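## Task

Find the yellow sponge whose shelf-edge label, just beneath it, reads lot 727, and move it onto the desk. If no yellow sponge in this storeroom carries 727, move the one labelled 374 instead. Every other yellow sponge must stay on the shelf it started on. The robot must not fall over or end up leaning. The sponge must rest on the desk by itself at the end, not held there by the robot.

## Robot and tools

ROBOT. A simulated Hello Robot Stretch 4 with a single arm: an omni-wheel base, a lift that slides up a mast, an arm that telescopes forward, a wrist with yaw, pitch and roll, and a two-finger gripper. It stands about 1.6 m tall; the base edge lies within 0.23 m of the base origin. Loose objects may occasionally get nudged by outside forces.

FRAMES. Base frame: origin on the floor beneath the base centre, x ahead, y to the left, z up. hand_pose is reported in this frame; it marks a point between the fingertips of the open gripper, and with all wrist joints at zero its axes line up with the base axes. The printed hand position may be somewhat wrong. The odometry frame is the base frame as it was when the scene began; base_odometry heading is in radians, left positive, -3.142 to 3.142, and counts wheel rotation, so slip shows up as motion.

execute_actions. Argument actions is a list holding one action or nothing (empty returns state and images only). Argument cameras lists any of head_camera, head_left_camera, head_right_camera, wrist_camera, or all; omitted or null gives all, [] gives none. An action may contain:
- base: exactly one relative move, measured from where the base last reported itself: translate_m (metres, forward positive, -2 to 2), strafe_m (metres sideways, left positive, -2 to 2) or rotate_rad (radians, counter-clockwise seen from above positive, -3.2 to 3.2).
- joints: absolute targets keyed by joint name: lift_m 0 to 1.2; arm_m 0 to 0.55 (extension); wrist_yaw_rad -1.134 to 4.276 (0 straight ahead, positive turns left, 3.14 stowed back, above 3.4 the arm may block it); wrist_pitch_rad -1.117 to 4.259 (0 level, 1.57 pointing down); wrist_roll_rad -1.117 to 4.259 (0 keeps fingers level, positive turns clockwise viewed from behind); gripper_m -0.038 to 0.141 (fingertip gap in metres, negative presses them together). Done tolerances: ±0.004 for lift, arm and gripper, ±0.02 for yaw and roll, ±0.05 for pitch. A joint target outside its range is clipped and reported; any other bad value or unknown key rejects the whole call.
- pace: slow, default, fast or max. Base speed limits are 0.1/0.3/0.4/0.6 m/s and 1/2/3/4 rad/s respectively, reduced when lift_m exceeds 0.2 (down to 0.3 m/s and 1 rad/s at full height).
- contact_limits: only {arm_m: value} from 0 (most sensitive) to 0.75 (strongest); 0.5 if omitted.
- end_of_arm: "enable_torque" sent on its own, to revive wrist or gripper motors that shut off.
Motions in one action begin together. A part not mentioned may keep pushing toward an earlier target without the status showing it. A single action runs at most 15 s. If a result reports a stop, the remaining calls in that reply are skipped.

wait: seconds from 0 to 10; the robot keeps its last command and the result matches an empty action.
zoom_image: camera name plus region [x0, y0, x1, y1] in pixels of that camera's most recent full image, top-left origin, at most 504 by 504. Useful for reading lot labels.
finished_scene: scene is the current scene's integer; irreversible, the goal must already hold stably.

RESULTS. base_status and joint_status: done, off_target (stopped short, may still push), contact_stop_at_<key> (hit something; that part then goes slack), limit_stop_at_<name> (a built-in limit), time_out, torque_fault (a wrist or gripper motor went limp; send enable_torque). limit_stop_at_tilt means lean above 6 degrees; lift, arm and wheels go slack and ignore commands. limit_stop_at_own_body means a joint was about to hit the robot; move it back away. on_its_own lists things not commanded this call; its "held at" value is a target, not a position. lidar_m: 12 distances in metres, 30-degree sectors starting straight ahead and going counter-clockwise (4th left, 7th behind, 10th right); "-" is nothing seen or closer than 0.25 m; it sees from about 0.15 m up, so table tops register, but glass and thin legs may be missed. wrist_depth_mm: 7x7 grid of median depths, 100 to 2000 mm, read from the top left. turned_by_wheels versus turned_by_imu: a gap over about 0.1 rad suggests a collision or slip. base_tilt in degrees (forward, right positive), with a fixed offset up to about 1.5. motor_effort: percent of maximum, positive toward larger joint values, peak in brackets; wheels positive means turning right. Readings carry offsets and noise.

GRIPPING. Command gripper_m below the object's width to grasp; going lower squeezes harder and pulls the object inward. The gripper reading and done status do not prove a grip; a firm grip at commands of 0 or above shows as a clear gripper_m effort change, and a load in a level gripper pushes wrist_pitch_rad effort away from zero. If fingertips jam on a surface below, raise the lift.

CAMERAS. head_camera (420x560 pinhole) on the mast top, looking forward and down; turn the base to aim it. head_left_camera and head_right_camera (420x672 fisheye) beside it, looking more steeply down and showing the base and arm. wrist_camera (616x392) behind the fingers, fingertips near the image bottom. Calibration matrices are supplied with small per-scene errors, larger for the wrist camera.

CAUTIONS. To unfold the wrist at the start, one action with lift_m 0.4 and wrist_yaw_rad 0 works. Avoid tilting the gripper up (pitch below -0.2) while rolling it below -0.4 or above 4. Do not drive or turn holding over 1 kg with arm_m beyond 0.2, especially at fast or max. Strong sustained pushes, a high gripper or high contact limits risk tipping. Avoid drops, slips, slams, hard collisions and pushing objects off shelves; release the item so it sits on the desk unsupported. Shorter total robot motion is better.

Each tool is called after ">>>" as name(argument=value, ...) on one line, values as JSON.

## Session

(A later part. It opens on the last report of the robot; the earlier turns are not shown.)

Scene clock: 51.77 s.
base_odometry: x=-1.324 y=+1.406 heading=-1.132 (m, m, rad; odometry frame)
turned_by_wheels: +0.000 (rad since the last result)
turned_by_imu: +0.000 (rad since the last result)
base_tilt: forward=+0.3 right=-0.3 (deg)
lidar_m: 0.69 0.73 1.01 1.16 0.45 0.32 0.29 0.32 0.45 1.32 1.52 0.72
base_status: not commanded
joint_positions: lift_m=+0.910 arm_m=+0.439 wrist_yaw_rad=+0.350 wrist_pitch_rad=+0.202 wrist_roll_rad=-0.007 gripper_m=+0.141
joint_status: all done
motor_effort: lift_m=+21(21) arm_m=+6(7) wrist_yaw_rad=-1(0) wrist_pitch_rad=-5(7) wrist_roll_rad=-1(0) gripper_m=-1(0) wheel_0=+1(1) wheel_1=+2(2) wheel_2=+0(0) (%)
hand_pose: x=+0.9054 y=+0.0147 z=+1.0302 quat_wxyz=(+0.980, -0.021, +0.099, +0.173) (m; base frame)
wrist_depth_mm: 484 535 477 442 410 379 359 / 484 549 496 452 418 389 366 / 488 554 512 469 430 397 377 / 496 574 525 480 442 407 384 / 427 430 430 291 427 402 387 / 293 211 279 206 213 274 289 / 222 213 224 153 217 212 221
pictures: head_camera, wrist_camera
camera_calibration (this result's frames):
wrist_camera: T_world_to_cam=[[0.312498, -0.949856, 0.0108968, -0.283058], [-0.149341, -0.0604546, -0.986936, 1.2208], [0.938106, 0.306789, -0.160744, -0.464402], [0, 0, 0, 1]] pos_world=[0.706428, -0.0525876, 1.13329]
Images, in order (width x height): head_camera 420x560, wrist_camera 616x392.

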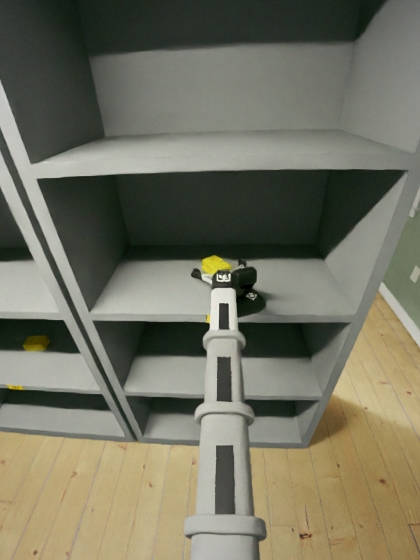

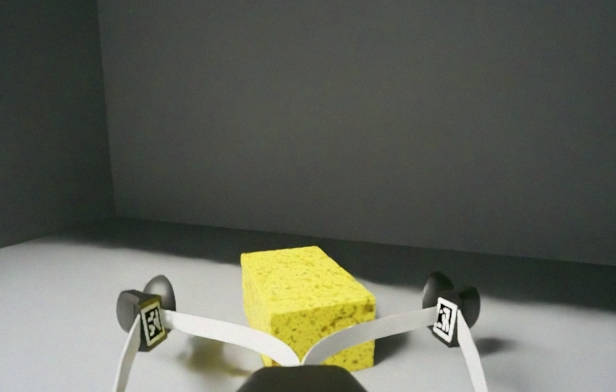

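>>> execute_actions(actions=[{"joints":{"arm_m":0.46,"lift_m":0.902}}], cameras=[])

>>> execute_actions(actions=[{"joints":{"gripper_m":0.02}}], cameras=["wrist_camera"])

>>> execute_actions(actions=[{"joints":{"lift_m":0.94}}], cameras=["wrist_camera"])

Scene clock: 56.00 s.
base_odometry: x=-1.324 y=+1.406 heading=-1.132 (m, m, rad; odometry frame)
turned_by_wheels: +0.000 (rad since the last result)
turned_by_imu: -0.001 (rad since the last result)
base_tilt: forward=+0.2 right=-0.4 (deg)
lidar_m: 0.68 0.74 1.01 1.18 0.44 0.30 0.29 0.31 0.45 1.31 1.51 0.72
base_status: not commanded
joint_positions: lift_m=+0.902 arm_m=+0.459 wrist_yaw_rad=+0.350 wrist_pitch_rad=+0.202 wrist_roll_rad=-0.007 gripper_m=+0.141
joint_status: all done
motor_effort: lift_m=+16(18) arm_m=+6(5) wrist_yaw_rad=-1(1) wrist_pitch_rad=-7(6) wrist_roll_rad=+2(1) gripper_m=-1(1) wheel_0=+1(1) wheel_1=+2(2) wheel_2=+0(0) (%)
hand_pose: x=+0.9254 y=+0.0147 z=+1.0225 quat_wxyz=(+0.980, -0.021, +0.099, +0.173) (m; base frame)
wrist_depth_mm: 484 504 462 424 389 364 342 / 484 521 477 433 402 373 351 / 488 539 484 445 413 379 357 / 496 559 504 455 421 389 366 / 404 407 404 373 402 387 366 / 277 211 211 187 245 258 273 / 211 202 202 153 211 201 214
pictures: none
No camera images: the call's "cameras" was empty. Leave "cameras" out to get every camera's image.

Scene clock: 58.20 s.
base_odometry: x=-1.324 y=+1.406 heading=-1.132 (m, m, rad; odometry frame)
turned_by_wheels: +0.000 (rad since the last result)
turned_by_imu: +0.000 (rad since the last result)
base_tilt: forward=+0.1 right=-0.3 (deg)
lidar_m: 0.68 0.72 1.00 1.19 0.45 0.32 0.30 0.32 0.46 1.30 1.52 0.71
base_status: not commanded
joint_positions: lift_m=+0.902 arm_m=+0.459 wrist_yaw_rad=+0.350 wrist_pitch_rad=+0.202 wrist_roll_rad=-0.007 gripper_m=+0.020
joint_status: all done
motor_effort: lift_m=+16(16) arm_m=+6(6) wrist_yaw_rad=+0(0) wrist_pitch_rad=-7(7) wrist_roll_rad=-1(1) gripper_m=-17(21) wheel_0=+1(1) wheel_1=+2(2) wheel_2=+0(0) (%)
hand_pose: x=+0.9254 y=+0.0147 z=+1.0225 quat_wxyz=(+0.980, -0.021, +0.099, +0.173) (m; base frame)
wrist_depth_mm: 484 500 459 424 389 364 345 / 480 521 477 433 399 370 351 / 492 539 488 445 413 382 357 / 492 554 504 459 424 392 366 / 404 404 402 259 404 389 364 / 277 278 195 179 187 276 273 / 210 193 193 169 185 192 213
pictures: wrist_camera
camera_calibration (this result's frames):
wrist_camera: T_world_to_cam=[[0.312498, -0.949856, 0.0108967, -0.289225], [-0.149341, -0.0604546, -0.986936, 1.21626], [0.938106, 0.306789, -0.160744, -0.484389], [0, 0, 0, 1]] pos_world=[0.726429, -0.0525876, 1.12566]
Images, in order (width x height): wrist_camera 616x392.

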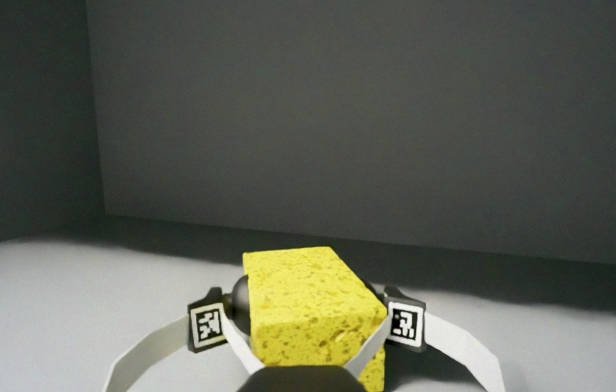

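Scene clock: 59.20 s.
base_odometry: x=-1.324 y=+1.406 heading=-1.132 (m, m, rad; odometry frame)
turned_by_wheels: +0.000 (rad since the last result)
turned_by_imu: +0.000 (rad since the last result)
base_tilt: forward=+0.3 right=-0.3 (deg)
lidar_m: 0.69 0.73 1.01 1.17 0.44 0.32 0.30 0.32 0.47 1.29 1.52 0.72
base_status: not commanded
joint_positions: lift_m=+0.940 arm_m=+0.459 wrist_yaw_rad=+0.350 wrist_pitch_rad=+0.202 wrist_roll_rad=-0.007 gripper_m=+0.020
joint_status: all done
motor_effort: lift_m=+22(21) arm_m=+6(6) wrist_yaw_rad=+0(0) wrist_pitch_rad=-5(7) wrist_roll_rad=+1(1) gripper_m=-18(19) wheel_0=+1(1) wheel_1=+2(2) wheel_2=+0(0) (%)
hand_pose: x=+0.9254 y=+0.0147 z=+1.0601 quat_wxyz=(+0.980, -0.021, +0.099, +0.173) (m; base frame)
wrist_depth_mm: 492 504 455 424 389 362 343 / 480 521 477 433 402 373 349 / 492 539 488 449 410 382 357 / 496 554 500 459 424 392 366 / 477 525 500 259 433 399 375 / 353 355 195 178 187 351 353 / 270 247 247 170 185 247 267
pictures: wrist_camera
camera_calibration (this result's frames):
wrist_camera: T_world_to_cam=[[0.312499, -0.949856, 0.0108977, -0.289636], [-0.149375, -0.0604669, -0.98693, 1.25335], [0.9381, 0.306787, -0.160781, -0.47831], [0, 0, 0, 1]] pos_world=[0.726432, -0.0525871, 1.16322]
Images, in order (width x height): wrist_camera 616x392.

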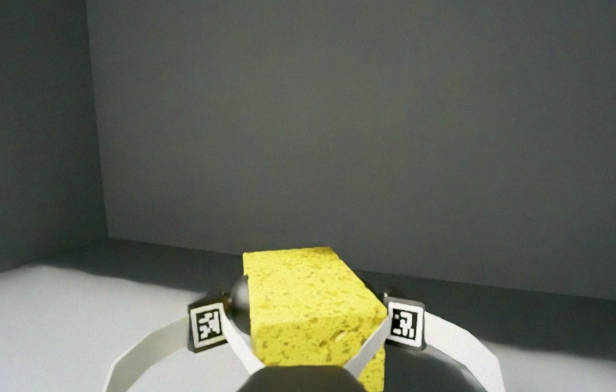

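>>> execute_actions(actions=[{"joints":{"arm_m":0},"pace":"fast"}], cameras=[])

>>> execute_actions(actions=[{"base":{"strafe_m":-0.92},"joints":{"lift_m":0.72},"pace":"max"}], cameras=["head_camera"])

>>> execute_actions(actions=[{"base":{"translate_m":2},"pace":"max"}])

Scene clock: 62.27 s.
base_odometry: x=-1.324 y=+1.406 heading=-1.132 (m, m, rad; odometry frame)
turned_by_wheels: +0.000 (rad since the last result)
turned_by_imu: -0.001 (rad since the last result)
base_tilt: forward=+0.3 right=-0.3 (deg)
lidar_m: 0.68 0.73 1.00 1.19 0.44 0.31 0.30 0.32 0.47 1.30 1.50 0.71
base_status: not commanded
joint_positions: lift_m=+0.940 arm_m=+0.001 wrist_yaw_rad=+0.350 wrist_pitch_rad=+0.202 wrist_roll_rad=-0.007 gripper_m=+0.020
joint_status: all done
motor_effort: lift_m=+22(22) arm_m=-5(6) wrist_yaw_rad=-1(1) wrist_pitch_rad=-7(9) wrist_roll_rad=+0(0) gripper_m=-19(18) wheel_0=+1(1) wheel_1=+2(2) wheel_2=+0(0) (%)
hand_pose: x=+0.4673 y=+0.0148 z=+1.0600 quat_wxyz=(+0.980, -0.021, +0.099, +0.174) (m; base frame)
wrist_depth_mm: 564 615 820 866 809 759 715 / 585 627 878 904 842 778 732 / 917 634 878 931 854 798 750 / 778 640 831 931 854 809 750 / 661 603 580 259 530 521 517 / 1308 661 195 178 187 418 394 / 1008 640 842 169 185 854 820
pictures: none
No camera images: the call's "cameras" was empty. Leave "cameras" out to get every camera's image.

Scene clock: 66.03 s.
base_odometry: x=-2.157 y=+1.015 heading=-1.132 (m, m, rad; odometry frame)
turned_by_wheels: +0.000 (rad since the last result)
turned_by_imu: -0.002 (rad since the last result)
base_tilt: forward=+0.3 right=-0.4 (deg)
lidar_m: 2.12 0.86 0.98 1.23 0.47 0.31 0.31 0.35 0.48 0.52 0.56 0.77
base_status: done
joint_positions: lift_m=+0.720 arm_m=+0.001 wrist_yaw_rad=+0.350 wrist_pitch_rad=+0.202 wrist_roll_rad=-0.007 gripper_m=+0.020
joint_status: all done
motor_effort: lift_m=+17(19) arm_m=-6(5) wrist_yaw_rad=-1(1) wrist_pitch_rad=-7(7) wrist_roll_rad=+0(1) gripper_m=-19(17) wheel_0=+0(11) wheel_1=+1(9) wheel_2=+0(0) (%)
hand_pose: x=+0.4673 y=+0.0148 z=+0.8404 quat_wxyz=(+0.980, -0.021, +0.099, +0.174) (m; base frame)
wrist_depth_mm: 574 668 931 - - - 1661 / 580 683 946 - - - 1537 / 591 683 960 - - - 1537 / 1281 683 960 - - - 1537 / 1138 699 946 260 - - 1464 / 831 707 194 178 187 1983 1397 / 723 647 917 169 185 1397 1366
pictures: head_camera
Images, in order (width x height): head_camera 420x560.

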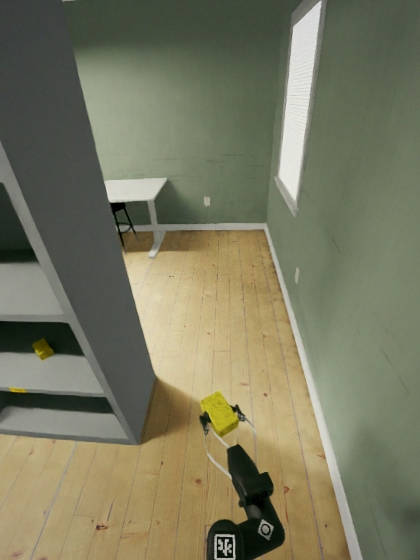

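Scene clock: 72.03 s.
base_odometry: x=-1.307 y=-0.795 heading=-1.132 (m, m, rad; odometry frame)
turned_by_wheels: +0.000 (rad since the last result)
turned_by_imu: -0.007 (rad since the last result)
base_tilt: forward=+0.1 right=-0.4 (deg)
lidar_m: 1.44 0.99 0.97 3.22 1.18 0.98 2.21 0.80 0.58 0.51 0.54 0.75
base_status: done
joint_positions: lift_m=+0.720 arm_m=+0.001 wrist_yaw_rad=+0.350 wrist_pitch_rad=+0.202 wrist_roll_rad=-0.007 gripper_m=+0.020
joint_status: not commanded
motor_effort: lift_m=+19(19) arm_m=-5(5) wrist_yaw_rad=-1(1) wrist_pitch_rad=-6(6) wrist_roll_rad=-1(0) gripper_m=-18(18) wheel_0=+0(7) wheel_1=-1(4) wheel_2=+2(12) (%)
hand_pose: x=+0.4673 y=+0.0148 z=+0.8402 quat_wxyz=(+0.980, -0.021, +0.099, +0.174) (m; base frame)
wrist_depth_mm: 1576 1430 1281 1205 1098 1025 976 / 1618 1499 1336 1205 1138 1042 976 / 1661 1499 1366 1255 1138 1060 1008 / 1281 1255 1397 1281 1205 1098 1025 / 1205 1537 1464 260 1205 1138 1060 / 1808 1618 195 178 187 1138 1078 / 1499 1118 1430 169 185 1160 1098
pictures: head_camera, head_left_camera, head_right_camera, wrist_camera
camera_calibration (this result's frames):
wrist_camera: T_world_to_cam=[[0.312715, -0.949784, 0.0109036, -0.144144], [-0.149532, -0.0605627, -0.9869, 0.968017], [0.938003, 0.306988, -0.160962, -0.0837724], [0, 0, 0, 1]] pos_world=[0.268404, -0.0525624, 0.943424]
Images, in order (width x height): head_camera 420x560, head_left_camera 420x672, head_right_camera 420x672, wrist_camera 616x392.

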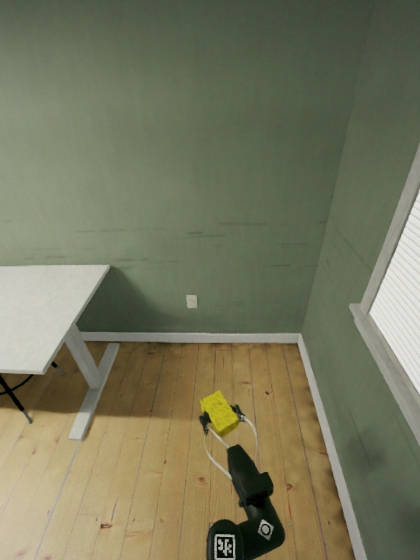

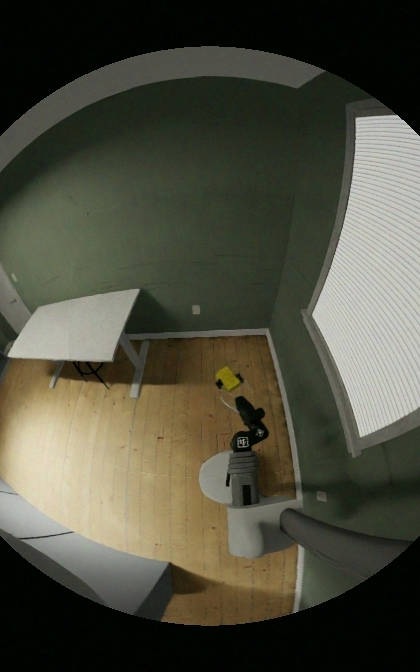

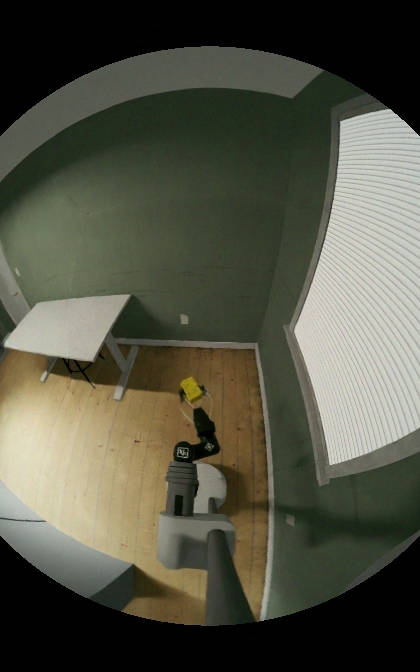

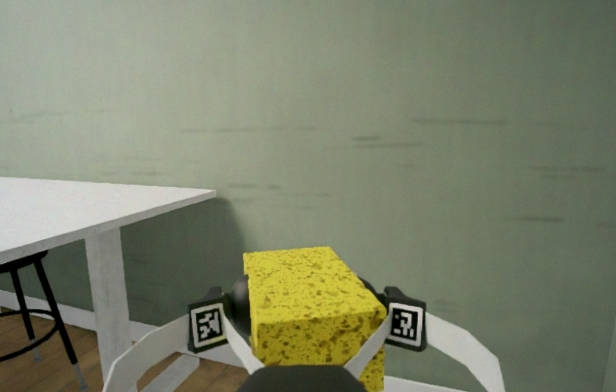

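>>> execute_actions(actions=[{"base":{"strafe_m":0.95},"joints":{"arm_m":0.5},"pace":"max"}], cameras=["wrist_camera","head_camera"])

Scene clock: 76.13 s.
base_odometry: x=-0.447 y=-0.392 heading=-1.132 (m, m, rad; odometry frame)
turned_by_wheels: +0.000 (rad since the last result)
turned_by_imu: -0.001 (rad since the last result)
base_tilt: forward=+0.1 right=-0.3 (deg)
lidar_m: 0.65 0.69 0.95 2.79 1.17 0.87 0.84 0.89 1.54 1.47 1.51 0.70
base_status: done
joint_positions: lift_m=+0.720 arm_m=+0.499 wrist_yaw_rad=+0.350 wrist_pitch_rad=+0.202 wrist_roll_rad=-0.007 gripper_m=+0.020
joint_status: all done
motor_effort: lift_m=+19(19) arm_m=+6(7) wrist_yaw_rad=-1(1) wrist_pitch_rad=-8(8) wrist_roll_rad=+1(2) gripper_m=-17(19) wheel_0=+0(11) wheel_1=-2(13) wheel_2=+1(2) (%)
hand_pose: x=+0.9654 y=+0.0148 z=+0.8403 quat_wxyz=(+0.980, -0.021, +0.099, +0.174) (m; base frame)
wrist_depth_mm: 904 809 750 691 640 597 564 / 946 854 768 715 654 609 574 / 960 866 788 723 668 621 585 / 991 917 809 759 691 640 597 / 668 676 676 260 668 634 603 / 462 462 195 179 186 459 455 / 351 322 324 169 185 320 353
pictures: head_camera, wrist_camera
camera_calibration (this result's frames):
wrist_camera: T_world_to_cam=[[0.312718, -0.949783, 0.010901, -0.299903], [-0.149452, -0.0605345, -0.986914, 1.04246], [0.938015, 0.306997, -0.160877, -0.551065], [0, 0, 0, 1]] pos_world=[0.766489, -0.0525633, 0.943431]
Images, in order (width x height): head_camera 420x560, wrist_camera 616x392.

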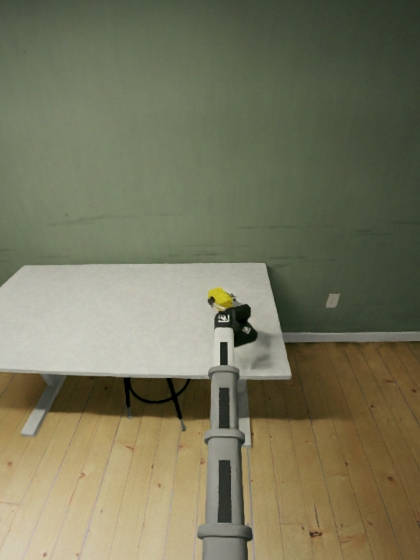

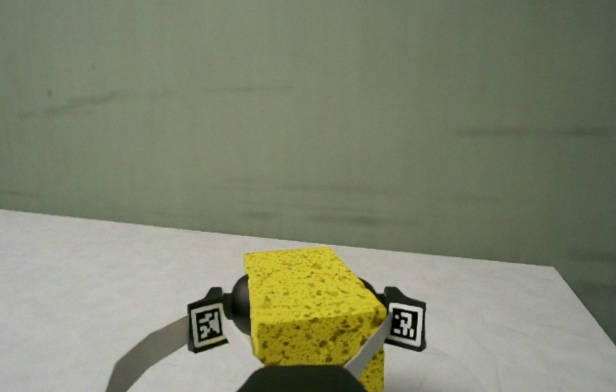

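>>> execute_actions(actions=[{"joints":{"lift_m":0.634}}], cameras=[])

>>> execute_actions(actions=[{"joints":{"gripper_m":0.12}}], cameras=[])

>>> execute_actions(actions=[{"joints":{"lift_m":0.72},"pace":"fast"}], cameras=["wrist_camera","head_camera"])

Scene clock: 78.37 s.
base_odometry: x=-0.447 y=-0.392 heading=-1.132 (m, m, rad; odometry frame)
turned_by_wheels: +0.000 (rad since the last result)
turned_by_imu: +0.000 (rad since the last result)
base_tilt: forward=+0.3 right=-0.5 (deg)
lidar_m: 0.66 0.68 0.96 2.78 1.20 0.86 0.82 0.87 1.55 1.46 1.54 0.68
base_status: not commanded
joint_positions: lift_m=+0.634 arm_m=+0.499 wrist_yaw_rad=+0.350 wrist_pitch_rad=+0.202 wrist_roll_rad=-0.007 gripper_m=+0.020
joint_status: all done
motor_effort: lift_m=+16(19) arm_m=+5(5) wrist_yaw_rad=-1(1) wrist_pitch_rad=-6(7) wrist_roll_rad=+0(1) gripper_m=-19(18) wheel_0=+0(0) wheel_1=-2(2) wheel_2=+1(1) (%)
hand_pose: x=+0.9654 y=+0.0148 z=+0.7545 quat_wxyz=(+0.980, -0.021, +0.099, +0.174) (m; base frame)
wrist_depth_mm: 904 831 750 691 634 597 559 / 931 842 768 707 661 603 574 / 960 866 788 723 668 627 585 / 759 759 750 723 661 627 591 / 410 413 413 262 410 407 407 / 281 283 194 178 187 281 279 / 214 196 196 170 185 195 217
pictures: none
No camera images: the call's "cameras" was empty. Leave "cameras" out to get every camera's image.

Scene clock: 80.23 s.
base_odometry: x=-0.447 y=-0.392 heading=-1.132 (m, m, rad; odometry frame)
turned_by_wheels: +0.000 (rad since the last result)
turned_by_imu: +0.000 (rad since the last result)
base_tilt: forward=+0.1 right=-0.4 (deg)
lidar_m: 0.66 0.68 0.96 2.79 1.20 0.87 0.83 0.87 1.57 1.45 1.51 0.70
base_status: not commanded
joint_positions: lift_m=+0.634 arm_m=+0.499 wrist_yaw_rad=+0.350 wrist_pitch_rad=+0.202 wrist_roll_rad=-0.007 gripper_m=+0.120
joint_status: all done
motor_effort: lift_m=+16(16) arm_m=+6(5) wrist_yaw_rad=-1(1) wrist_pitch_rad=-8(6) wrist_roll_rad=+1(0) gripper_m=-2(20) wheel_0=+0(0) wheel_1=-2(2) wheel_2=+1(1) (%)
hand_pose: x=+0.9654 y=+0.0148 z=+0.7545 quat_wxyz=(+0.980, -0.021, +0.099, +0.174) (m; base frame)
wrist_depth_mm: 904 820 750 683 634 591 564 / 917 842 778 707 654 609 574 / 960 866 788 723 668 621 580 / 759 759 750 723 668 634 597 / 413 413 413 349 410 407 404 / 282 265 213 190 201 265 278 / 215 206 206 151 211 204 218
pictures: none
No camera images: the call's "cameras" was empty. Leave "cameras" out to get every camera's image.

Scene clock: 81.33 s.
base_odometry: x=-0.447 y=-0.392 heading=-1.132 (m, m, rad; odometry frame)
turned_by_wheels: +0.000 (rad since the last result)
turned_by_imu: +0.000 (rad since the last result)
base_tilt: forward=+0.2 right=-0.4 (deg)
lidar_m: 0.65 0.70 0.96 2.79 1.19 0.87 0.83 0.88 1.55 1.47 1.53 0.66
base_status: not commanded
joint_positions: lift_m=+0.720 arm_m=+0.499 wrist_yaw_rad=+0.350 wrist_pitch_rad=+0.202 wrist_roll_rad=-0.007 gripper_m=+0.120
joint_status: all done
motor_effort: lift_m=+21(22) arm_m=+5(5) wrist_yaw_rad=-1(1) wrist_pitch_rad=-6(6) wrist_roll_rad=+0(1) gripper_m=-2(1) wheel_0=+0(0) wheel_1=-2(2) wheel_2=+0(1) (%)
hand_pose: x=+0.9654 y=+0.0148 z=+0.8401 quat_wxyz=(+0.980, -0.021, +0.099, +0.174) (m; base frame)
wrist_depth_mm: 904 820 750 683 634 591 564 / 931 842 768 707 654 609 569 / 960 878 798 723 668 621 585 / 976 904 820 741 683 640 597 / 676 676 676 676 668 634 609 / 462 433 439 466 220 436 455 / 351 338 338 150 351 332 353
pictures: head_camera, wrist_camera
camera_calibration (this result's frames):
wrist_camera: T_world_to_cam=[[0.312718, -0.949784, 0.010901, -0.299903], [-0.149452, -0.0605344, -0.986914, 1.0423], [0.938015, 0.306996, -0.160877, -0.551096], [0, 0, 0, 1]] pos_world=[0.766494, -0.0525634, 0.943268]
Images, in order (width x height): head_camera 420x560, wrist_camera 616x392.

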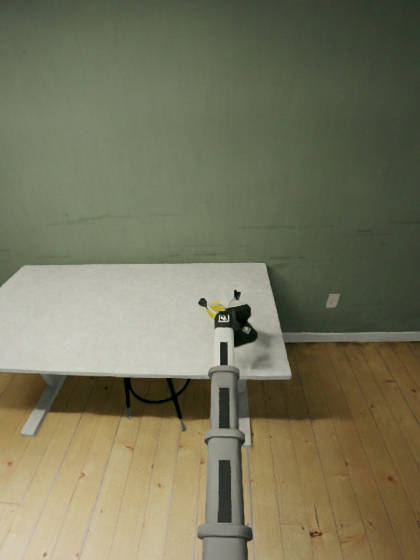

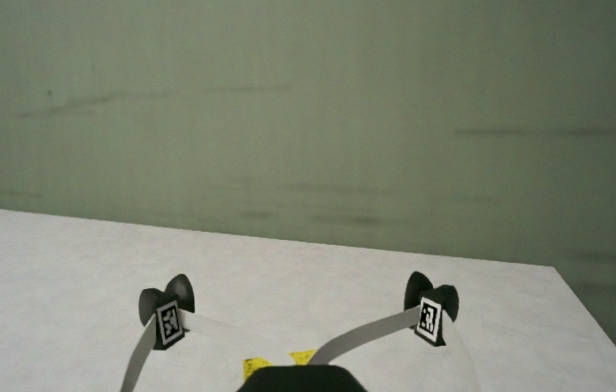

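>>> finished_scene(scene=1)

The scene is finished: the task was done.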